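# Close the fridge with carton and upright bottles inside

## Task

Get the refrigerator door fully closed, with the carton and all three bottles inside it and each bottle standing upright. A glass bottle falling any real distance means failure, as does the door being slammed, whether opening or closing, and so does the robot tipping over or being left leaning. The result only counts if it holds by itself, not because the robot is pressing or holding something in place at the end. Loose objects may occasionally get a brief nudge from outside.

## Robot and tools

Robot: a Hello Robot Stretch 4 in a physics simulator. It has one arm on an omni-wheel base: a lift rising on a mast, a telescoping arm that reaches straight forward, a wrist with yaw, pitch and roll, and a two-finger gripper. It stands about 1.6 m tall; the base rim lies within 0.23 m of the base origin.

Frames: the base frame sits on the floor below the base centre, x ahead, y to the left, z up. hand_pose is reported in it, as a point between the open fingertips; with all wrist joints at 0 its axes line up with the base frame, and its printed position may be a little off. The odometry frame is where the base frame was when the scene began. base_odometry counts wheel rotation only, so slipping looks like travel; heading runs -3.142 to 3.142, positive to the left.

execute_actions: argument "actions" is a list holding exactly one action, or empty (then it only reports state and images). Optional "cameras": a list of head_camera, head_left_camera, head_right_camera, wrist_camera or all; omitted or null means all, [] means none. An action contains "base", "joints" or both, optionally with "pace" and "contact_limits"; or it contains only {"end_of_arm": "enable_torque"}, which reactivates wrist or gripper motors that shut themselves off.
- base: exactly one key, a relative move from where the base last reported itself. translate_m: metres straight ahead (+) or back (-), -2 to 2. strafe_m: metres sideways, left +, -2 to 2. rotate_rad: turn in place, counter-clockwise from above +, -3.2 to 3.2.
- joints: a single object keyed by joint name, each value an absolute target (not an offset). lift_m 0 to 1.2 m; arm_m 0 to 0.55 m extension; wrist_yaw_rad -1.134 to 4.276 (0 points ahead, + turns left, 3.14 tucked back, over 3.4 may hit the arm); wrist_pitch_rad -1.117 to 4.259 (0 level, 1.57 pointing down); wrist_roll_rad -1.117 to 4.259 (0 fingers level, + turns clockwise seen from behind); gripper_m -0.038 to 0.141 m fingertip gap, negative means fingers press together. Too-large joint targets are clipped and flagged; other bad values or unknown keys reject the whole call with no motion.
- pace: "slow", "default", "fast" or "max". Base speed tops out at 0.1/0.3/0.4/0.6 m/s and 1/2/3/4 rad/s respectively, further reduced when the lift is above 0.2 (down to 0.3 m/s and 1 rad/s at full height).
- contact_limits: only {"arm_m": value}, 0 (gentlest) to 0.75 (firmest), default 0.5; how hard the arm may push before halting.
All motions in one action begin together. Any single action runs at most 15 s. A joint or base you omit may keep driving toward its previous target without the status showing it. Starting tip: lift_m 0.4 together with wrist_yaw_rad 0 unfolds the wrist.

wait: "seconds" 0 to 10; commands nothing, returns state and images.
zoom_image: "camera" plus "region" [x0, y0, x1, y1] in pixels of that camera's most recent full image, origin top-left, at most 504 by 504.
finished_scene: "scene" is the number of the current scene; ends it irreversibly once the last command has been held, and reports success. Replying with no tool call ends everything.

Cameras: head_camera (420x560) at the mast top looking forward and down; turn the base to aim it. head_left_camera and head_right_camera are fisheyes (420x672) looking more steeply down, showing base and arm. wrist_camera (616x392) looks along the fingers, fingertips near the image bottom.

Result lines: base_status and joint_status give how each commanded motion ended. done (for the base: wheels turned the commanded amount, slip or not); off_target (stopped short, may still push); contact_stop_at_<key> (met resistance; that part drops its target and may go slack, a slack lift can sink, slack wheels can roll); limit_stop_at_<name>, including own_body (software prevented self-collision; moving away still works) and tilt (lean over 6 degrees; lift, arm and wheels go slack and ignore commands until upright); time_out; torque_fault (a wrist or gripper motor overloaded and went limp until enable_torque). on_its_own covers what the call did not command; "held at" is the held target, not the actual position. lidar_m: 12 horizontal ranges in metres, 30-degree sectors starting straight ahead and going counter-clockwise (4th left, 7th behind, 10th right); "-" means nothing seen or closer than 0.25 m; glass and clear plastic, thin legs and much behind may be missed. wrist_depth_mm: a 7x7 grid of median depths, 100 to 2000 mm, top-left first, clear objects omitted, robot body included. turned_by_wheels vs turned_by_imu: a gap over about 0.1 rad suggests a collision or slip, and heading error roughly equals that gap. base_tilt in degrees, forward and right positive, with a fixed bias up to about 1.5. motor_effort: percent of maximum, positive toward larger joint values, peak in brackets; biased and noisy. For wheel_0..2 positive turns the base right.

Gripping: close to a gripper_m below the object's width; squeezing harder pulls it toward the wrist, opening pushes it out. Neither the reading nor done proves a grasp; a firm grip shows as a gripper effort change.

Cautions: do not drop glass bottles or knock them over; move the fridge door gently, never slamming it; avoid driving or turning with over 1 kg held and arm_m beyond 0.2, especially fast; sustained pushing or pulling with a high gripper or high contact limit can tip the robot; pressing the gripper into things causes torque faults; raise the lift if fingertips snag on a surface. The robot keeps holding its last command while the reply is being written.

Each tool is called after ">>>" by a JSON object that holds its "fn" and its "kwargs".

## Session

>>> {"fn": "execute_actions", "kwargs": {"actions": []}}

Scene clock: 0.00 s.
base_odometry: x=+0.000 y=+0.000 heading=+0.000 (m, m, rad; odometry frame)
turned_by_wheels: +0.000 (rad since the last result)
turned_by_imu: +0.000 (rad since the last result)
base_tilt: forward=+0.4 right=-0.5 (deg)
lidar_m: 1.09 1.38 1.38 1.64 2.93 3.04 2.74 1.60 2.35 2.01 0.92 0.93
base_status: not commanded
joint_positions: lift_m=+0.291 arm_m=+0.002 wrist_yaw_rad=+3.133 wrist_pitch_rad=-0.007 wrist_roll_rad=-0.001 gripper_m=+0.057
joint_status: not commanded
motor_effort: lift_m=+18 arm_m=+0 wrist_yaw_rad=+1 wrist_pitch_rad=-7 wrist_roll_rad=+1 gripper_m=-3 wheel_0=+0 wheel_1=+0 wheel_2=+0 (%)
hand_pose: x=-0.1144 y=+0.0898 z=+0.4711 quat_wxyz=(+0.004, +0.003, -0.001, +1.000) (m; base frame)
wrist_depth_mm: - 136 - - - - - / - 116 140 - - - - / - 117 150 - - - - / 117 138 234 - - - - / 228 1808 - - - - - / 1464 1708 197 1618 197 1537 1499 / 232 1160 1118 135 1182 1060 1060
pictures: head_camera, head_left_camera, head_right_camera, wrist_camera
Images, in order (width x height): head_camera 420x560, head_left_camera 420x672, head_right_camera 420x672, wrist_camera 616x392.

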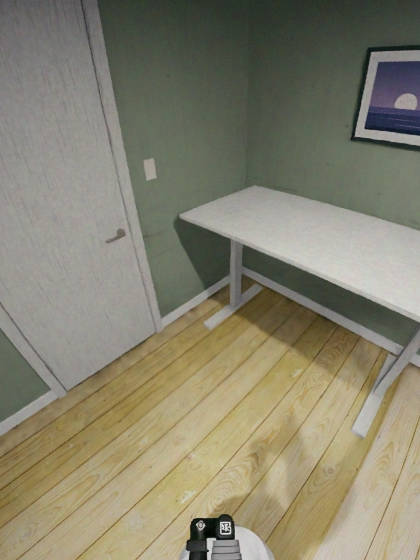

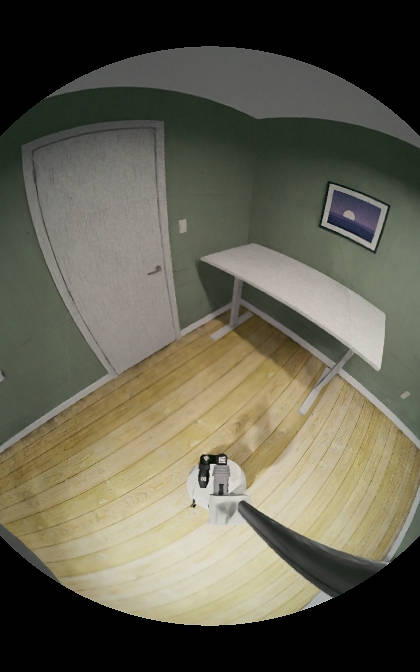

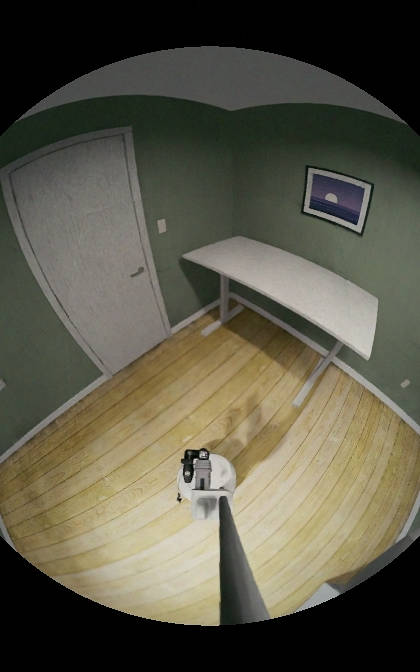

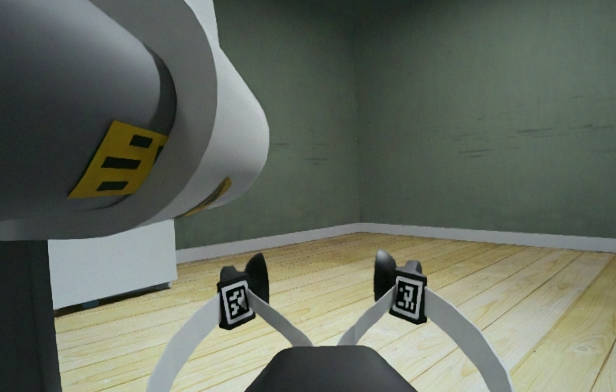

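>>> {"fn": "execute_actions", "kwargs": {"actions": [{"base":{"rotate_rad":-2.4},"joints":{"lift_m":0.4,"wrist_yaw_rad":0},"pace":"fast"}], "cameras": ["head_camera","wrist_camera"]}}

Scene clock: 4.00 s.
base_odometry: x=+0.000 y=+0.000 heading=-2.400 (m, m, rad; odometry frame)
turned_by_wheels: -2.400 (rad since the last result)
turned_by_imu: -2.372 (rad since the last result)
base_tilt: forward=+0.4 right=-0.4 (deg)
lidar_m: 1.60 2.45 1.84 0.93 0.99 1.31 1.38 1.45 1.90 3.00 3.13 1.76
base_status: done
joint_positions: lift_m=+0.400 arm_m=+0.002 wrist_yaw_rad=+0.000 wrist_pitch_rad=-0.007 wrist_roll_rad=-0.001 gripper_m=+0.057
joint_status: all done
motor_effort: lift_m=+19(23) arm_m=+0(1) wrist_yaw_rad=-1(10) wrist_pitch_rad=-7(7) wrist_roll_rad=+0(1) gripper_m=-3(3) wheel_0=+1(8) wheel_1=+0(10) wheel_2=+0(6) (%)
hand_pose: x=+0.4619 y=-0.0873 z=+0.5800 quat_wxyz=(+1.000, +0.000, -0.003, +0.000) (m; base frame)
wrist_depth_mm: - - - - 1430 1464 - / - - - - 1430 1537 - / - - - - 1366 1537 - / - - - - 1464 1499 - / - - - - 1464 1618 - / - 1983 197 1808 197 1537 1808 / 1430 1336 1366 135 1366 1229 1255
pictures: head_camera, wrist_camera
Images, in order (width x height): head_camera 420x560, wrist_camera 616x392.

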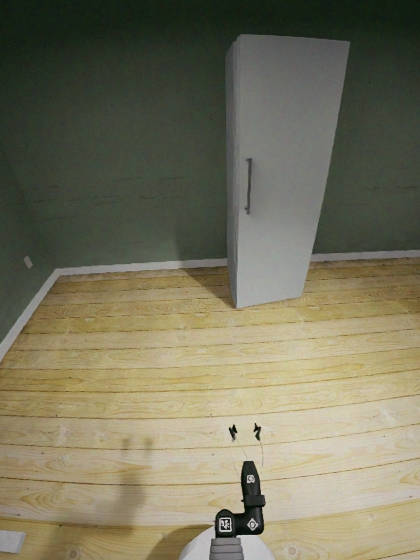

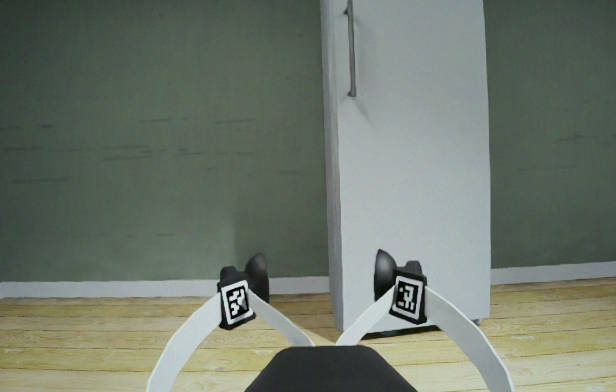

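>>> {"fn": "execute_actions", "kwargs": {"actions": [{"base":{"rotate_rad":0.28},"joints":{"gripper_m":0},"pace":"fast"}], "cameras": []}}

>>> {"fn": "execute_actions", "kwargs": {"actions": [{"base":{"translate_m":1.82},"pace":"max"}], "cameras": []}}

>>> {"fn": "execute_actions", "kwargs": {"actions": [{"base":{"rotate_rad":-1.75},"pace":"fast"}], "cameras": ["head_camera","wrist_camera"]}}

Scene clock: 9.27 s.
base_odometry: x=+0.000 y=+0.000 heading=-2.120 (m, m, rad; odometry frame)
turned_by_wheels: +0.280 (rad since the last result)
turned_by_imu: +0.277 (rad since the last result)
base_tilt: forward=+0.4 right=-0.4 (deg)
lidar_m: 2.36 2.02 0.92 0.94 1.10 1.39 1.39 1.63 2.79 3.02 2.76 1.62
base_status: done
joint_positions: lift_m=+0.400 arm_m=+0.002 wrist_yaw_rad=+0.000 wrist_pitch_rad=-0.007 wrist_roll_rad=-0.001 gripper_m=+0.000
joint_status: all done
motor_effort: lift_m=+19(20) arm_m=+0(0) wrist_yaw_rad=-1(1) wrist_pitch_rad=-7(7) wrist_roll_rad=+0(1) gripper_m=-4(9) wheel_0=+1(5) wheel_1=+2(5) wheel_2=+1(5) (%)
hand_pose: x=+0.4619 y=-0.0874 z=+0.5800 quat_wxyz=(+1.000, +0.000, -0.003, +0.000) (m; base frame)
wrist_depth_mm: - - - - - 1281 1255 / 1983 - - - - 1281 1255 / - - - - - 1281 1281 / 1921 - - - - 1308 1281 / 1921 - - - - 1366 1308 / 1921 1983 1808 195 186 1281 1308 / 1397 1397 1281 131 1397 1205 1281
pictures: none
No camera images: the call's "cameras" was empty. Leave "cameras" out to get every camera's image.

Scene clock: 14.20 s.
base_odometry: x=-0.949 y=-1.553 heading=-2.120 (m, m, rad; odometry frame)
turned_by_wheels: +0.000 (rad since the last result)
turned_by_imu: +0.003 (rad since the last result)
base_tilt: forward=+0.4 right=-0.4 (deg)
lidar_m: 0.59 0.70 1.19 1.28 1.50 1.61 3.15 3.66 0.65 0.64 0.70 0.61
base_status: done
joint_positions: lift_m=+0.400 arm_m=+0.002 wrist_yaw_rad=+0.000 wrist_pitch_rad=-0.007 wrist_roll_rad=-0.001 gripper_m=+0.000
joint_status: not commanded
motor_effort: lift_m=+19(19) arm_m=+0(0) wrist_yaw_rad=-2(0) wrist_pitch_rad=-7(7) wrist_roll_rad=+1(1) gripper_m=-5(6) wheel_0=+0(7) wheel_1=+0(5) wheel_2=-1(14) (%)
hand_pose: x=+0.4618 y=-0.0874 z=+0.5801 quat_wxyz=(+1.000, +0.000, -0.003, +0.000) (m; base frame)
wrist_depth_mm: 459 424 394 368 343 324 309 / 459 424 394 373 347 327 312 / 462 427 397 373 351 330 315 / 469 433 402 375 353 330 315 / 473 436 407 375 353 334 319 / 480 445 407 195 185 336 320 / 484 449 402 131 357 327 324
pictures: none
No camera images: the call's "cameras" was empty. Leave "cameras" out to get every camera's image.

Scene clock: 16.03 s.
base_odometry: x=-0.949 y=-1.553 heading=+2.413 (m, m, rad; odometry frame)
turned_by_wheels: -1.750 (rad since the last result)
turned_by_imu: -1.730 (rad since the last result)
base_tilt: forward=+0.4 right=-0.5 (deg)
lidar_m: 0.64 0.69 0.61 0.60 0.66 0.95 1.28 1.36 1.59 2.73 3.37 0.67
base_status: done
joint_positions: lift_m=+0.400 arm_m=+0.002 wrist_yaw_rad=+0.000 wrist_pitch_rad=-0.007 wrist_roll_rad=-0.001 gripper_m=+0.000
joint_status: not commanded
motor_effort: lift_m=+19(19) arm_m=-1(1) wrist_yaw_rad=+0(2) wrist_pitch_rad=-7(7) wrist_roll_rad=+1(2) gripper_m=-4(5) wheel_0=+0(5) wheel_1=+0(12) wheel_2=+0(7) (%)
hand_pose: x=+0.4618 y=-0.0874 z=+0.5801 quat_wxyz=(+1.000, +0.000, -0.003, +0.000) (m; base frame)
wrist_depth_mm: 439 427 427 798 415 - - / 439 433 421 854 415 - - / 445 433 427 904 421 - - / 452 433 427 976 424 - - / 452 439 433 691 424 - - / 452 445 430 195 185 1808 1756 / 459 445 433 131 1229 1205 1255
pictures: head_camera, wrist_camera
Images, in order (width x height): head_camera 420x560, wrist_camera 616x392.

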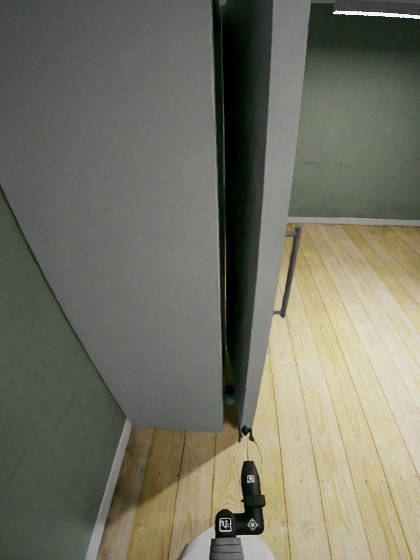

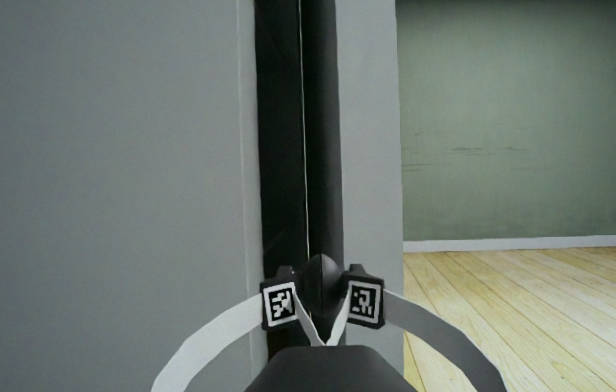

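>>> {"fn": "execute_actions", "kwargs": {"actions": [{"base":{"strafe_m":0.022},"joints":{"wrist_roll_rad":1.57,"arm_m":0.27},"pace":"slow"}], "cameras": []}}

>>> {"fn": "execute_actions", "kwargs": {"actions": [{"base":{"strafe_m":-0.4},"joints":{"arm_m":0.5},"pace":"slow"}], "cameras": ["head_camera"]}}

Scene clock: 27.27 s.
base_odometry: x=-0.964 y=-1.569 heading=+2.414 (m, m, rad; odometry frame)
turned_by_wheels: +0.000 (rad since the last result)
turned_by_imu: -0.001 (rad since the last result)
base_tilt: forward=+0.4 right=-0.3 (deg)
lidar_m: 0.64 0.71 0.60 0.55 0.62 0.90 1.28 1.37 1.62 2.72 3.39 0.69
base_status: done
joint_positions: lift_m=+0.400 arm_m=+0.269 wrist_yaw_rad=+0.000 wrist_pitch_rad=-0.007 wrist_roll_rad=+1.570 gripper_m=+0.000
joint_status: all done
motor_effort: lift_m=+19(19) arm_m=+8(9) wrist_yaw_rad=+0(1) wrist_pitch_rad=-7(7) wrist_roll_rad=+2(6) gripper_m=-5(5) wheel_0=+0(2) wheel_1=+1(6) wheel_2=+0(0) (%)
hand_pose: x=+0.7281 y=-0.0874 z=+0.5801 quat_wxyz=(+0.708, +0.707, -0.002, +0.002) (m; base frame)
wrist_depth_mm: - - - - - 1138 842 / 153 153 152 152 151 151 151 / 151 152 151 150 150 149 149 / 151 150 150 150 149 149 676 / 715 699 707 699 707 621 597 / 462 661 723 195 186 433 407 / 320 387 223 132 281 209 228
pictures: none
No camera images: the call's "cameras" was empty. Leave "cameras" out to get every camera's image.

Scene clock: 32.40 s.
base_odometry: x=-0.698 y=-1.271 heading=+2.414 (m, m, rad; odometry frame)
turned_by_wheels: +0.000 (rad since the last result)
turned_by_imu: +0.000 (rad since the last result)
base_tilt: forward=+0.5 right=-0.4 (deg)
lidar_m: 1.04 0.76 0.94 0.97 1.06 1.35 1.29 1.39 1.24 2.75 2.96 1.04
base_status: done
joint_positions: lift_m=+0.400 arm_m=+0.499 wrist_yaw_rad=+0.000 wrist_pitch_rad=-0.007 wrist_roll_rad=+1.570 gripper_m=+0.000
joint_status: all done
motor_effort: lift_m=+19(19) arm_m=+8(9) wrist_yaw_rad=-1(20) wrist_pitch_rad=-6(7) wrist_roll_rad=+2(3) gripper_m=-4(6) wheel_0=+0(11) wheel_1=+1(6) wheel_2=+0(3) (%)
hand_pose: x=+0.9581 y=-0.0873 z=+0.5801 quat_wxyz=(+0.708, +0.707, -0.002, +0.003) (m; base frame)
wrist_depth_mm: 286 285 285 283 285 285 285 / 297 300 301 300 301 301 298 / 317 319 319 317 320 319 320 / 336 338 342 340 338 338 340 / 364 362 362 357 362 362 364 / 389 392 377 195 186 392 389 / 421 413 410 132 415 410 418
pictures: head_camera
Images, in order (width x height): head_camera 420x560.

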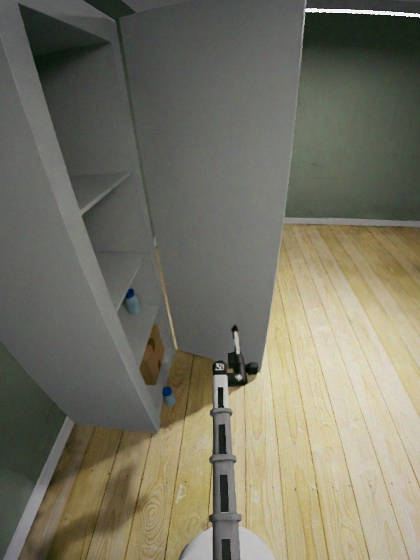

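>>> {"fn": "execute_actions", "kwargs": {"actions": [{"base":{"strafe_m":-0.4},"joints":{"arm_m":0.12,"wrist_roll_rad":0,"gripper_m":0.12,"lift_m":0.1,"wrist_pitch_rad":0.42},"pace":"fast"}], "cameras": []}}

>>> {"fn": "execute_actions", "kwargs": {"actions": [{"base":{"rotate_rad":1.4},"pace":"fast"}], "cameras": []}}

>>> {"fn": "execute_actions", "kwargs": {"actions": [{"base":{"strafe_m":-0.6},"joints":{"arm_m":0.2,"lift_m":0.0},"pace":"fast"}], "cameras": ["head_camera","wrist_camera"]}}

Scene clock: 38.77 s.
base_odometry: x=-0.432 y=-0.972 heading=+2.414 (m, m, rad; odometry frame)
turned_by_wheels: +0.000 (rad since the last result)
turned_by_imu: -0.001 (rad since the last result)
base_tilt: forward=+0.5 right=-0.4 (deg)
lidar_m: 1.05 1.09 1.02 1.37 1.48 1.38 1.34 0.98 0.93 2.33 2.55 3.48
base_status: done
joint_positions: lift_m=+0.100 arm_m=+0.121 wrist_yaw_rad=+0.000 wrist_pitch_rad=+0.422 wrist_roll_rad=+0.001 gripper_m=+0.120
joint_status: all done
motor_effort: lift_m=+15(23) arm_m=-7(8) wrist_yaw_rad=-1(3) wrist_pitch_rad=-6(7) wrist_roll_rad=+0(6) gripper_m=+0(7) wheel_0=+1(11) wheel_1=+0(8) wheel_2=+0(2) (%)
hand_pose: x=+0.5553 y=-0.0875 z=+0.1602 quat_wxyz=(+0.978, +0.000, +0.210, +0.000) (m; base frame)
wrist_depth_mm: 715 654 - - - - - / 768 699 1308 1537 1499 1430 1430 / 866 759 842 931 904 891 878 / 723 699 691 676 654 640 640 / 549 535 530 521 517 504 500 / 436 421 202 424 394 382 410 / 370 364 368 131 364 347 345
pictures: none
No camera images: the call's "cameras" was empty. Leave "cameras" out to get every camera's image.

Scene clock: 40.47 s.
base_odometry: x=-0.432 y=-0.972 heading=-2.469 (m, m, rad; odometry frame)
turned_by_wheels: +1.400 (rad since the last result)
turned_by_imu: +1.384 (rad since the last result)
base_tilt: forward=+0.4 right=-0.4 (deg)
lidar_m: 1.38 1.42 1.43 1.34 1.17 0.95 2.36 2.40 3.07 1.12 1.04 1.01
base_status: done
joint_positions: lift_m=+0.100 arm_m=+0.121 wrist_yaw_rad=+0.000 wrist_pitch_rad=+0.422 wrist_roll_rad=+0.001 gripper_m=+0.120
joint_status: not commanded
motor_effort: lift_m=+15(15) arm_m=-7(7) wrist_yaw_rad=-1(2) wrist_pitch_rad=-7(7) wrist_roll_rad=+0(1) gripper_m=+0(1) wheel_0=-1(6) wheel_1=+1(6) wheel_2=+1(9) (%)
hand_pose: x=+0.5553 y=-0.0874 z=+0.1602 quat_wxyz=(+0.978, +0.000, +0.210, +0.000) (m; base frame)
wrist_depth_mm: 891 904 960 946 976 866 627 / 960 991 991 1008 1025 878 627 / 976 991 976 931 917 831 640 / 723 707 683 661 661 654 603 / 544 539 525 525 512 504 496 / 436 421 201 424 392 384 404 / 368 364 368 131 364 347 345
pictures: none
No camera images: the call's "cameras" was empty. Leave "cameras" out to get every camera's image.

Scene clock: 43.20 s.
base_odometry: x=-0.806 y=-0.503 heading=-2.469 (m, m, rad; odometry frame)
turned_by_wheels: +0.000 (rad since the last result)
turned_by_imu: +0.000 (rad since the last result)
base_tilt: forward=+0.4 right=-0.5 (deg)
lidar_m: 0.84 1.47 1.87 1.93 1.34 1.52 2.30 2.37 3.05 2.81 0.50 0.60
base_status: done
joint_positions: lift_m=+0.000 arm_m=+0.199 wrist_yaw_rad=+0.000 wrist_pitch_rad=+0.422 wrist_roll_rad=+0.001 gripper_m=+0.120
joint_status: all done
motor_effort: lift_m=+15(15) arm_m=+7(10) wrist_yaw_rad=+0(0) wrist_pitch_rad=-7(7) wrist_roll_rad=-1(0) gripper_m=+0(1) wheel_0=+1(10) wheel_1=+2(11) wheel_2=+2(1) (%)
hand_pose: x=+0.6328 y=-0.0874 z=+0.0602 quat_wxyz=(+0.978, +0.000, +0.209, +0.000) (m; base frame)
wrist_depth_mm: 878 891 404 676 452 466 469 / 931 931 427 436 442 452 462 / 691 640 449 449 462 508 504 / 473 466 452 424 421 430 424 / 359 359 355 347 342 338 330 / 291 279 202 283 263 254 272 / 247 243 247 131 244 232 233
pictures: head_camera, wrist_camera
Images, in order (width x height): head_camera 420x560, wrist_camera 616x392.

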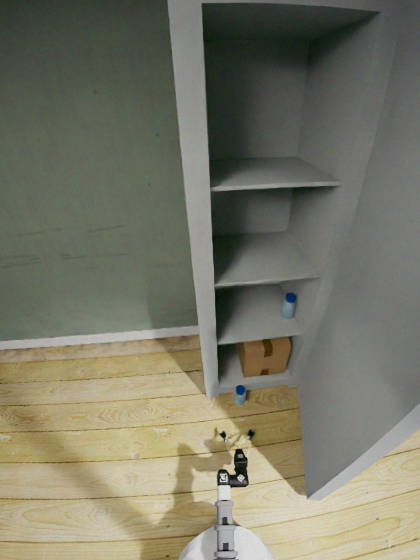

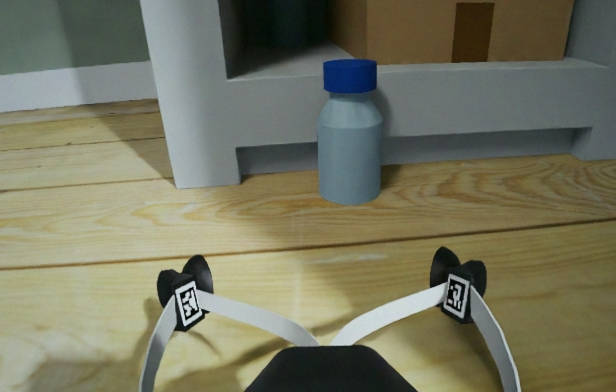

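>>> {"fn": "execute_actions", "kwargs": {"actions": [{"base":{"strafe_m":-0.03},"joints":{"arm_m":0.39},"pace":"slow"}], "cameras": ["wrist_camera"]}}

Scene clock: 48.07 s.
base_odometry: x=-0.824 y=-0.479 heading=-2.469 (m, m, rad; odometry frame)
turned_by_wheels: +0.000 (rad since the last result)
turned_by_imu: +0.000 (rad since the last result)
base_tilt: forward=+0.4 right=-0.5 (deg)
lidar_m: 0.83 1.47 1.88 1.97 1.40 1.57 2.29 2.39 2.99 2.79 0.45 0.53
base_status: done
joint_positions: lift_m=+0.000 arm_m=+0.389 wrist_yaw_rad=+0.000 wrist_pitch_rad=+0.422 wrist_roll_rad=+0.001 gripper_m=+0.120
joint_status: all done
motor_effort: lift_m=+15(16) arm_m=+8(8) wrist_yaw_rad=+0(1) wrist_pitch_rad=-6(6) wrist_roll_rad=-1(1) gripper_m=-1(0) wheel_0=+1(3) wheel_1=+0(4) wheel_2=+1(0) (%)
hand_pose: x=+0.8228 y=-0.0874 z=+0.0602 quat_wxyz=(+0.978, +0.000, +0.209, +0.000) (m; base frame)
wrist_depth_mm: 217 271 512 512 278 283 286 / 231 267 407 375 294 294 300 / 247 255 262 206 266 273 278 / 267 270 276 218 282 294 298 / 297 290 325 226 315 334 332 / 290 279 201 240 244 254 272 / 247 243 245 131 242 231 231
pictures: wrist_camera
Images, in order (width x height): wrist_camera 616x392.

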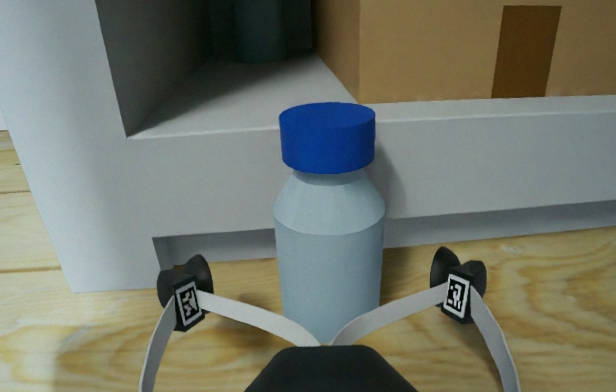

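>>> {"fn": "execute_actions", "kwargs": {"actions": [{"joints":{"arm_m":0.425},"pace":"slow"}], "cameras": []}}

>>> {"fn": "execute_actions", "kwargs": {"actions": [{"joints":{"gripper_m":0.035}}], "cameras": ["wrist_camera"]}}

>>> {"fn": "execute_actions", "kwargs": {"actions": [{"base":{"rotate_rad":0.065},"joints":{"lift_m":0.135},"pace":"slow"}], "cameras": ["wrist_camera"]}}

Scene clock: 52.93 s.
base_odometry: x=-0.824 y=-0.479 heading=-2.469 (m, m, rad; odometry frame)
turned_by_wheels: +0.000 (rad since the last result)
turned_by_imu: +0.000 (rad since the last result)
base_tilt: forward=+0.5 right=-0.4 (deg)
lidar_m: 0.86 1.46 1.90 1.97 1.38 1.57 2.30 2.36 3.01 2.79 0.47 0.55
base_status: not commanded
joint_positions: lift_m=+0.000 arm_m=+0.424 wrist_yaw_rad=+0.000 wrist_pitch_rad=+0.422 wrist_roll_rad=+0.001 gripper_m=+0.120
joint_status: all done
motor_effort: lift_m=+15(15) arm_m=+7(8) wrist_yaw_rad=-1(0) wrist_pitch_rad=-6(6) wrist_roll_rad=-1(2) gripper_m=-1(3) wheel_0=+1(1) wheel_1=+0(0) wheel_2=+1(1) (%)
hand_pose: x=+0.8578 y=-0.0874 z=+0.0602 quat_wxyz=(+0.978, +0.000, +0.209, +0.000) (m; base frame)
wrist_depth_mm: 189 278 484 488 244 248 251 / 199 273 399 373 260 264 268 / 211 228 236 181 235 239 241 / 227 232 236 182 244 252 258 / 245 251 252 186 217 306 315 / 270 268 201 193 195 253 273 / 246 241 245 131 234 232 231
pictures: none
No camera images: the call's "cameras" was empty. Leave "cameras" out to get every camera's image.

Scene clock: 54.67 s.
base_odometry: x=-0.824 y=-0.479 heading=-2.469 (m, m, rad; odometry frame)
turned_by_wheels: +0.000 (rad since the last result)
turned_by_imu: +0.000 (rad since the last result)
base_tilt: forward=+0.4 right=-0.5 (deg)
lidar_m: 0.86 1.45 1.90 1.96 1.39 1.57 2.30 2.36 3.00 2.79 0.46 0.53
base_status: not commanded
joint_positions: lift_m=+0.000 arm_m=+0.424 wrist_yaw_rad=+0.000 wrist_pitch_rad=+0.426 wrist_roll_rad=+0.001 gripper_m=+0.035
joint_status: all done
motor_effort: lift_m=+16(16) arm_m=+7(7) wrist_yaw_rad=+1(2) wrist_pitch_rad=-17(17) wrist_roll_rad=-1(1) gripper_m=-16(18) wheel_0=+1(1) wheel_1=+0(0) wheel_2=+1(1) (%)
hand_pose: x=+0.8573 y=-0.0874 z=+0.0592 quat_wxyz=(+0.977, +0.000, +0.211, +0.000) (m; base frame)
wrist_depth_mm: 189 279 484 488 246 247 251 / 198 274 375 353 263 264 266 / 212 229 228 165 232 239 242 / 227 233 238 170 247 254 259 / 246 251 252 177 204 309 312 / 265 270 190 184 189 259 267 / 243 236 241 140 232 225 229
pictures: wrist_camera
Images, in order (width x height): wrist_camera 616x392.

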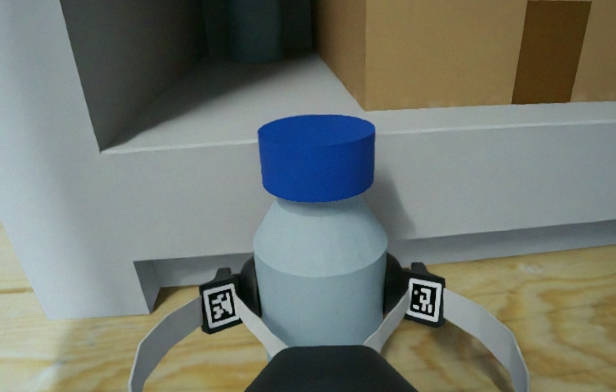

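Scene clock: 56.60 s.
base_odometry: x=-0.824 y=-0.479 heading=-2.404 (m, m, rad; odometry frame)
turned_by_wheels: +0.065 (rad since the last result)
turned_by_imu: +0.064 (rad since the last result)
base_tilt: forward=+0.5 right=-0.4 (deg)
lidar_m: 0.84 1.48 1.99 1.98 1.36 1.63 2.31 2.39 2.92 2.79 0.48 0.59
base_status: done
joint_positions: lift_m=+0.135 arm_m=+0.424 wrist_yaw_rad=+0.000 wrist_pitch_rad=+0.427 wrist_roll_rad=+0.001 gripper_m=+0.035
joint_status: all done
motor_effort: lift_m=+22(23) arm_m=+7(7) wrist_yaw_rad=-1(3) wrist_pitch_rad=-20(20) wrist_roll_rad=-2(1) gripper_m=-16(17) wheel_0=+0(3) wheel_1=+0(3) wheel_2=+0(2) (%)
hand_pose: x=+0.8572 y=-0.0875 z=+0.1934 quat_wxyz=(+0.977, +0.000, +0.212, +0.000) (m; base frame)
wrist_depth_mm: 187 188 290 585 413 235 233 / 202 200 287 615 430 249 248 / 768 214 278 164 345 266 266 / 750 231 272 170 353 287 287 / 591 250 250 176 204 312 310 / 477 277 190 183 189 283 287 / 407 387 298 140 297 301 309
pictures: wrist_camera
Images, in order (width x height): wrist_camera 616x392.

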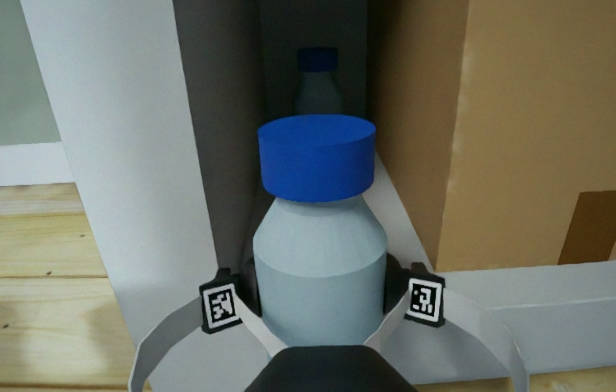

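>>> {"fn": "execute_actions", "kwargs": {"actions": [{"base":{"strafe_m":-0.016},"joints":{"arm_m":0.545},"pace":"slow","contact_limits":{"arm_m":0.2}}], "cameras": []}}

>>> {"fn": "execute_actions", "kwargs": {"actions": [{"joints":{"lift_m":0.115},"pace":"slow"}], "cameras": ["wrist_camera"]}}

Scene clock: 61.33 s.
base_odometry: x=-0.835 y=-0.467 heading=-2.404 (m, m, rad; odometry frame)
turned_by_wheels: +0.000 (rad since the last result)
turned_by_imu: -0.001 (rad since the last result)
base_tilt: forward=+0.4 right=-0.5 (deg)
lidar_m: 0.87 1.50 2.00 1.97 1.39 1.65 2.30 2.41 2.93 2.77 0.46 0.57
base_status: done
joint_positions: lift_m=+0.135 arm_m=+0.544 wrist_yaw_rad=+0.000 wrist_pitch_rad=+0.427 wrist_roll_rad=+0.001 gripper_m=+0.035
joint_status: all done
motor_effort: lift_m=+22(22) arm_m=+8(7) wrist_yaw_rad=+0(1) wrist_pitch_rad=-20(20) wrist_roll_rad=+1(1) gripper_m=-16(17) wheel_0=+0(3) wheel_1=+0(6) wheel_2=+0(1) (%)
contact_limits: arm_m 0.2
hand_pose: x=+0.9772 y=-0.0875 z=+0.1934 quat_wxyz=(+0.977, +0.000, +0.212, +0.000) (m; base frame)
wrist_depth_mm: 121 179 382 480 334 169 - / 121 179 377 421 347 174 - / 121 178 366 164 278 177 139 / 117 176 355 170 287 180 150 / 119 173 272 176 203 182 163 / 118 160 189 184 190 175 179 / 125 144 246 140 240 199 196
pictures: none
No camera images: the call's "cameras" was empty. Leave "cameras" out to get every camera's image.

Scene clock: 62.23 s.
base_odometry: x=-0.835 y=-0.467 heading=-2.404 (m, m, rad; odometry frame)
turned_by_wheels: +0.000 (rad since the last result)
turned_by_imu: +0.000 (rad since the last result)
base_tilt: forward=+0.3 right=-0.4 (deg)
lidar_m: 0.85 1.49 1.97 1.98 1.38 1.66 2.31 2.40 2.91 2.77 0.45 0.58
base_status: not commanded
joint_positions: lift_m=+0.116 arm_m=+0.544 wrist_yaw_rad=-0.001 wrist_pitch_rad=+0.415 wrist_roll_rad=+0.001 gripper_m=+0.035
joint_status: all done
motor_effort: lift_m=+11(26) arm_m=+7(7) wrist_yaw_rad=+3(2) wrist_pitch_rad=+14(20) wrist_roll_rad=+0(0) gripper_m=-15(16) wheel_0=+0(1) wheel_1=+0(0) wheel_2=+0(0) (%)
hand_pose: x=+0.9785 y=-0.0876 z=+0.1774 quat_wxyz=(+0.979, +0.000, +0.206, +0.000) (m; base frame)
wrist_depth_mm: 122 181 387 480 330 169 - / 122 180 377 404 343 172 - / 121 178 366 163 278 176 138 / 117 176 359 168 285 179 148 / 119 173 273 174 201 181 160 / 117 159 189 183 190 171 176 / 122 146 235 131 229 195 190
pictures: wrist_camera
Images, in order (width x height): wrist_camera 616x392.

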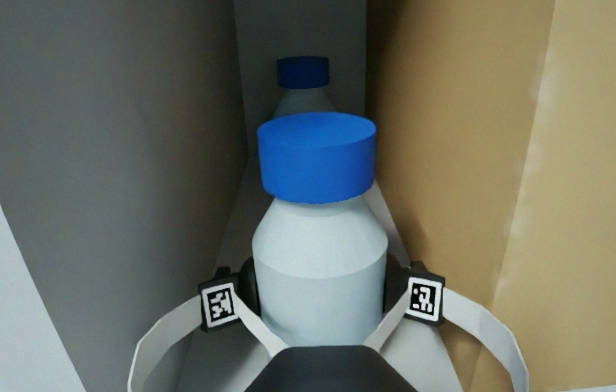

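>>> {"fn": "execute_actions", "kwargs": {"actions": [{"joints":{"gripper_m":0.085,"lift_m":0.12}}], "cameras": []}}

>>> {"fn": "execute_actions", "kwargs": {"actions": [{"base":{"translate_m":-0.1},"joints":{"arm_m":0.15}}], "cameras": ["wrist_camera"]}}

>>> {"fn": "execute_actions", "kwargs": {"actions": [{"joints":{"lift_m":0.35,"arm_m":0.005,"wrist_pitch_rad":0,"gripper_m":0,"wrist_yaw_rad":3.14},"pace":"fast"}], "cameras": []}}

>>> {"fn": "execute_actions", "kwargs": {"actions": [{"base":{"strafe_m":-0.8},"pace":"fast"}], "cameras": []}}

>>> {"fn": "execute_actions", "kwargs": {"actions": [{"base":{"translate_m":0.45}}], "cameras": ["head_left_camera"]}}

>>> {"fn": "execute_actions", "kwargs": {"actions": [{"base":{"strafe_m":0.6},"pace":"slow"}], "cameras": []}}

>>> {"fn": "execute_actions", "kwargs": {"actions": [{"base":{"translate_m":0.19},"pace":"slow"}], "cameras": ["head_left_camera"]}}

Scene clock: 68.87 s.
base_odometry: x=-0.835 y=-0.467 heading=-2.404 (m, m, rad; odometry frame)
turned_by_wheels: +0.000 (rad since the last result)
turned_by_imu: +0.000 (rad since the last result)
base_tilt: forward=+0.4 right=-0.4 (deg)
lidar_m: 0.85 1.49 2.00 1.99 1.39 1.63 2.30 2.39 2.91 2.77 0.46 0.58
base_status: not commanded
joint_positions: lift_m=+0.120 arm_m=+0.544 wrist_yaw_rad=+0.000 wrist_pitch_rad=+0.422 wrist_roll_rad=+0.001 gripper_m=+0.085
joint_status: all done
motor_effort: lift_m=+19(17) arm_m=+8(7) wrist_yaw_rad=+1(1) wrist_pitch_rad=-5(14) wrist_roll_rad=-1(1) gripper_m=-2(16) wheel_0=+0(1) wheel_1=+0(0) wheel_2=+0(0) (%)
hand_pose: x=+0.9778 y=-0.0875 z=+0.1801 quat_wxyz=(+0.978, +0.000, +0.209, +0.000) (m; base frame)
wrist_depth_mm: 121 180 377 480 332 169 - / 121 179 373 399 347 173 - / 121 178 364 169 277 176 138 / 117 176 357 181 287 179 149 / 119 173 274 182 214 182 161 / 118 169 198 191 196 179 179 / 124 150 234 135 228 195 195
pictures: none
No camera images: the call's "cameras" was empty. Leave "cameras" out to get every camera's image.

Scene clock: 71.13 s.
base_odometry: x=-0.761 y=-0.400 heading=-2.404 (m, m, rad; odometry frame)
turned_by_wheels: +0.000 (rad since the last result)
turned_by_imu: +0.000 (rad since the last result)
base_tilt: forward=+0.6 right=-0.5 (deg)
lidar_m: 0.97 1.57 2.08 1.98 1.33 1.64 2.22 2.32 2.91 2.77 0.53 0.52
base_status: done
joint_positions: lift_m=+0.120 arm_m=+0.151 wrist_yaw_rad=+0.000 wrist_pitch_rad=+0.422 wrist_roll_rad=+0.001 gripper_m=+0.085
joint_status: all done
motor_effort: lift_m=+18(18) arm_m=-7(7) wrist_yaw_rad=+0(1) wrist_pitch_rad=-6(7) wrist_roll_rad=-1(2) gripper_m=-2(2) wheel_0=+0(4) wheel_1=+0(6) wheel_2=-1(11) (%)
hand_pose: x=+0.5853 y=-0.0874 z=+0.1799 quat_wxyz=(+0.978, +0.000, +0.210, +0.000) (m; base frame)
wrist_depth_mm: 1078 1060 539 917 585 585 574 / 1138 1118 580 676 615 627 591 / 1118 1060 621 621 634 621 615 / 750 750 654 661 654 654 647 / 585 569 569 559 544 535 521 / 469 462 198 455 415 421 430 / 392 389 387 135 384 366 368
pictures: wrist_camera
Images, in order (width x height): wrist_camera 616x392.

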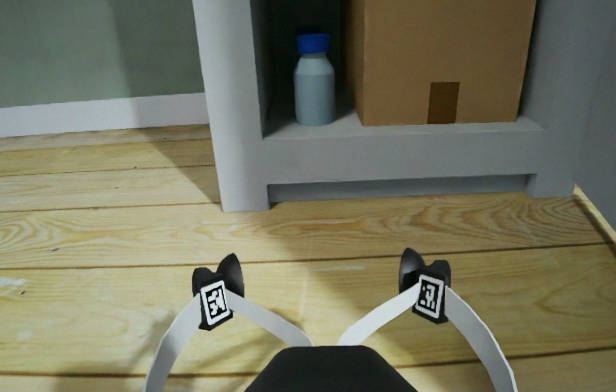

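Scene clock: 73.50 s.
base_odometry: x=-0.761 y=-0.400 heading=-2.404 (m, m, rad; odometry frame)
turned_by_wheels: +0.000 (rad since the last result)
turned_by_imu: +0.000 (rad since the last result)
base_tilt: forward=+0.4 right=-0.5 (deg)
lidar_m: 0.97 1.59 2.09 1.97 1.34 1.65 2.21 2.31 2.93 2.78 0.52 0.50
base_status: not commanded
joint_positions: lift_m=+0.350 arm_m=+0.006 wrist_yaw_rad=+3.140 wrist_pitch_rad=+0.002 wrist_roll_rad=+0.001 gripper_m=+0.000
joint_status: all done
motor_effort: lift_m=+20(19) arm_m=-7(7) wrist_yaw_rad=+1(5) wrist_pitch_rad=-7(13) wrist_roll_rad=-1(1) gripper_m=-6(5) wheel_0=+0(0) wheel_1=+0(0) wheel_2=+0(1) (%)
hand_pose: x=-0.1112 y=+0.0880 z=+0.5273 quat_wxyz=(+0.001, -0.001, +0.000, +1.000) (m; base frame)
wrist_depth_mm: - 138 270 - - - - / - 117 139 - - - - / - 117 148 - - - - / 142 141 271 - - - - / 224 - - - - - - / 234 1808 1661 196 186 1661 1499 / 228 1281 1160 131 1255 1078 1160
pictures: none
No camera images: the call's "cameras" was empty. Leave "cameras" out to get every camera's image.

Scene clock: 76.73 s.
base_odometry: x=-1.299 y=+0.192 heading=-2.404 (m, m, rad; odometry frame)
turned_by_wheels: +0.000 (rad since the last result)
turned_by_imu: -0.003 (rad since the last result)
base_tilt: forward=+0.4 right=-0.5 (deg)
lidar_m: 0.96 0.47 0.51 2.74 2.10 2.33 2.20 2.26 2.11 1.99 2.05 1.65
base_status: done
joint_positions: lift_m=+0.350 arm_m=+0.006 wrist_yaw_rad=+3.140 wrist_pitch_rad=+0.002 wrist_roll_rad=+0.001 gripper_m=+0.000
joint_status: not commanded
motor_effort: lift_m=+20(20) arm_m=-7(7) wrist_yaw_rad=+1(2) wrist_pitch_rad=-7(8) wrist_roll_rad=-1(1) gripper_m=-4(5) wheel_0=+0(9) wheel_1=+1(10) wheel_2=+0(1) (%)
hand_pose: x=-0.1112 y=+0.0879 z=+0.5273 quat_wxyz=(+0.001, -0.001, +0.000, +1.000) (m; base frame)
wrist_depth_mm: - 138 255 - - - - / - 116 139 - - - - / - 117 148 - - - - / 141 141 268 - - - - / 223 - - - - - - / 232 1863 1661 195 185 1756 1618 / 228 1308 1160 132 1255 1060 1182
pictures: none
No camera images: the call's "cameras" was empty. Leave "cameras" out to get every camera's image.

Scene clock: 79.73 s.
base_odometry: x=-1.632 y=-0.111 heading=-2.404 (m, m, rad; odometry frame)
turned_by_wheels: +0.000 (rad since the last result)
turned_by_imu: +0.000 (rad since the last result)
base_tilt: forward=+0.5 right=-0.4 (deg)
lidar_m: 1.07 0.38 0.32 0.30 0.40 2.75 2.64 2.77 2.07 1.96 1.63 1.17
base_status: done
joint_positions: lift_m=+0.350 arm_m=+0.006 wrist_yaw_rad=+3.140 wrist_pitch_rad=+0.002 wrist_roll_rad=+0.001 gripper_m=+0.000
joint_status: not commanded
motor_effort: lift_m=+20(20) arm_m=-7(7) wrist_yaw_rad=+0(1) wrist_pitch_rad=-8(8) wrist_roll_rad=-1(1) gripper_m=-6(4) wheel_0=+0(5) wheel_1=-1(2) wheel_2=+0(7) (%)
hand_pose: x=-0.1112 y=+0.0879 z=+0.5273 quat_wxyz=(+0.001, -0.001, +0.000, +1.000) (m; base frame)
wrist_depth_mm: - 138 254 - - - - / - 116 139 - - - - / - 117 148 - - - - / 142 141 268 - - - - / 223 - - - - - - / 233 1863 1661 195 186 1708 1618 / 227 1308 1182 131 1281 1060 1182
pictures: head_left_camera
Images, in order (width x height): head_left_camera 420x672.

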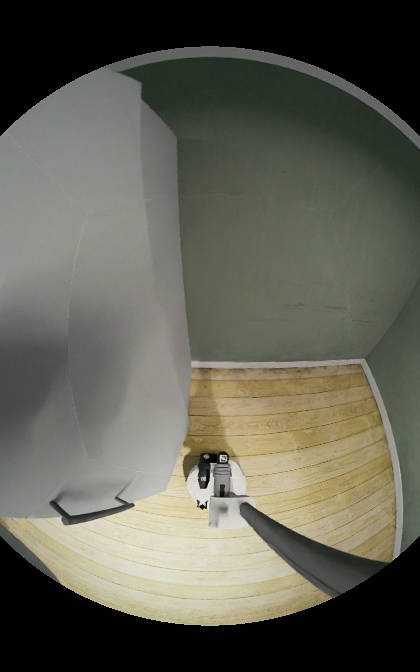

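Scene clock: 86.87 s.
base_odometry: x=-1.228 y=-0.555 heading=-2.404 (m, m, rad; odometry frame)
turned_by_wheels: +0.000 (rad since the last result)
turned_by_imu: +0.002 (rad since the last result)
base_tilt: forward=+0.4 right=-0.5 (deg)
lidar_m: 0.26 0.25 1.54 2.20 1.74 1.95 2.67 2.77 2.69 2.57 1.61 0.36
base_status: done
joint_positions: lift_m=+0.350 arm_m=+0.006 wrist_yaw_rad=+3.140 wrist_pitch_rad=+0.002 wrist_roll_rad=+0.001 gripper_m=+0.000
joint_status: not commanded
motor_effort: lift_m=+20(20) arm_m=-7(7) wrist_yaw_rad=-1(1) wrist_pitch_rad=-7(7) wrist_roll_rad=+0(2) gripper_m=-6(6) wheel_0=+1(7) wheel_1=+1(5) wheel_2=+0(2) (%)
hand_pose: x=-0.1113 y=+0.0878 z=+0.5273 quat_wxyz=(+0.001, -0.001, +0.000, +1.000) (m; base frame)
wrist_depth_mm: - 137 254 - - - - / - 116 139 - - - - / - 119 147 - - - - / 142 141 267 - - - - / 223 - - - - - - / 232 1921 1661 196 185 1708 1537 / 229 1281 1182 131 1281 1078 1160
pictures: none
No camera images: the call's "cameras" was empty. Leave "cameras" out to get every camera's image.

Scene clock: 90.03 s.
base_odometry: x=-1.369 y=-0.682 heading=-2.404 (m, m, rad; odometry frame)
turned_by_wheels: +0.000 (rad since the last result)
turned_by_imu: +0.000 (rad since the last result)
base_tilt: forward=+0.5 right=-0.4 (deg)
lidar_m: 0.26 0.27 0.28 2.20 1.87 1.96 2.87 2.98 2.69 2.55 0.40 0.28
base_status: done
joint_positions: lift_m=+0.350 arm_m=+0.006 wrist_yaw_rad=+3.140 wrist_pitch_rad=+0.002 wrist_roll_rad=+0.001 gripper_m=+0.000
joint_status: not commanded
motor_effort: lift_m=+20(21) arm_m=-6(7) wrist_yaw_rad=-1(1) wrist_pitch_rad=-7(8) wrist_roll_rad=+0(1) gripper_m=-5(5) wheel_0=+0(2) wheel_1=+0(3) wheel_2=-1(0) (%)
hand_pose: x=-0.1113 y=+0.0878 z=+0.5273 quat_wxyz=(+0.001, -0.001, +0.000, +1.000) (m; base frame)
wrist_depth_mm: - 137 255 - - - - / - 117 139 - - - - / - 119 147 - - - - / 142 141 267 - - - - / 224 - - - - - - / 232 1863 1661 196 185 1661 1618 / 227 1308 1160 132 1255 1078 1138
pictures: head_left_camera
Images, in order (width x height): head_left_camera 420x672.

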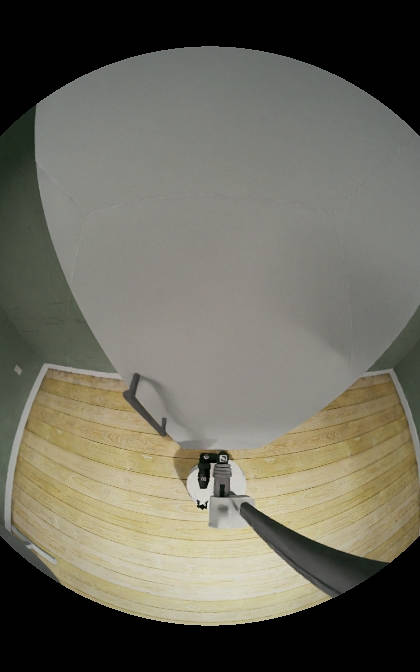

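>>> {"fn": "execute_actions", "kwargs": {"actions": [{"base":{"translate_m":0.07},"pace":"slow"}], "cameras": []}}

>>> {"fn": "execute_actions", "kwargs": {"actions": [{"base":{"translate_m":-0.06},"pace":"fast"}], "cameras": []}}

>>> {"fn": "finished_scene", "kwargs": {"scene": 2}}

Scene clock: 95.37 s.
base_odometry: x=-1.420 y=-0.729 heading=-2.403 (m, m, rad; odometry frame)
turned_by_wheels: +0.001 (rad since the last result)
turned_by_imu: +0.015 (rad since the last result)
base_tilt: forward=+0.5 right=-0.4 (deg)
lidar_m: - 0.25 0.25 2.21 1.91 2.00 2.94 3.05 2.69 2.57 0.31 0.25
base_status: done
joint_positions: lift_m=+0.350 arm_m=+0.006 wrist_yaw_rad=+3.140 wrist_pitch_rad=+0.002 wrist_roll_rad=+0.001 gripper_m=+0.000
joint_status: not commanded
motor_effort: lift_m=+20(20) arm_m=-7(7) wrist_yaw_rad=-1(2) wrist_pitch_rad=-7(8) wrist_roll_rad=-2(1) gripper_m=-4(6) wheel_0=+21(24) wheel_1=+14(23) wheel_2=-22(24) (%)
hand_pose: x=-0.1113 y=+0.0879 z=+0.5273 quat_wxyz=(+0.001, -0.001, +0.000, +1.000) (m; base frame)
wrist_depth_mm: - 138 254 - - - - / - 116 139 - - - - / - 117 148 - - - - / 142 141 268 - - - - / 224 - - - - - - / 232 1863 1661 196 186 1618 1576 / 227 1308 1160 131 1255 1078 1160
pictures: none
No camera images: the call's "cameras" was empty. Leave "cameras" out to get every camera's image.

Scene clock: 96.50 s.
base_odometry: x=-1.376 y=-0.688 heading=-2.403 (m, m, rad; odometry frame)
turned_by_wheels: +0.000 (rad since the last result)
turned_by_imu: +0.000 (rad since the last result)
base_tilt: forward=+0.4 right=-0.3 (deg)
lidar_m: 0.26 0.26 0.29 2.20 1.85 2.03 2.87 2.97 2.66 2.56 0.39 0.28
base_status: done
joint_positions: lift_m=+0.350 arm_m=+0.006 wrist_yaw_rad=+3.140 wrist_pitch_rad=+0.002 wrist_roll_rad=+0.001 gripper_m=+0.000
joint_status: not commanded
motor_effort: lift_m=+20(20) arm_m=-6(7) wrist_yaw_rad=+0(0) wrist_pitch_rad=-7(8) wrist_roll_rad=-1(1) gripper_m=-5(5) wheel_0=+0(17) wheel_1=+1(14) wheel_2=+1(18) (%)
hand_pose: x=-0.1113 y=+0.0879 z=+0.5273 quat_wxyz=(+0.001, -0.001, +0.000, +1.000) (m; base frame)
wrist_depth_mm: - 138 254 - - - - / - 116 139 - - - - / - 117 147 - - - - / 142 141 268 - - - - / 222 - - - - - - / 234 1863 1661 196 185 1661 1618 / 227 1308 1205 131 1281 1060 1138
pictures: none
No camera images: the call's "cameras" was empty. Leave "cameras" out to get every camera's image.

The scene is finished: the task was done.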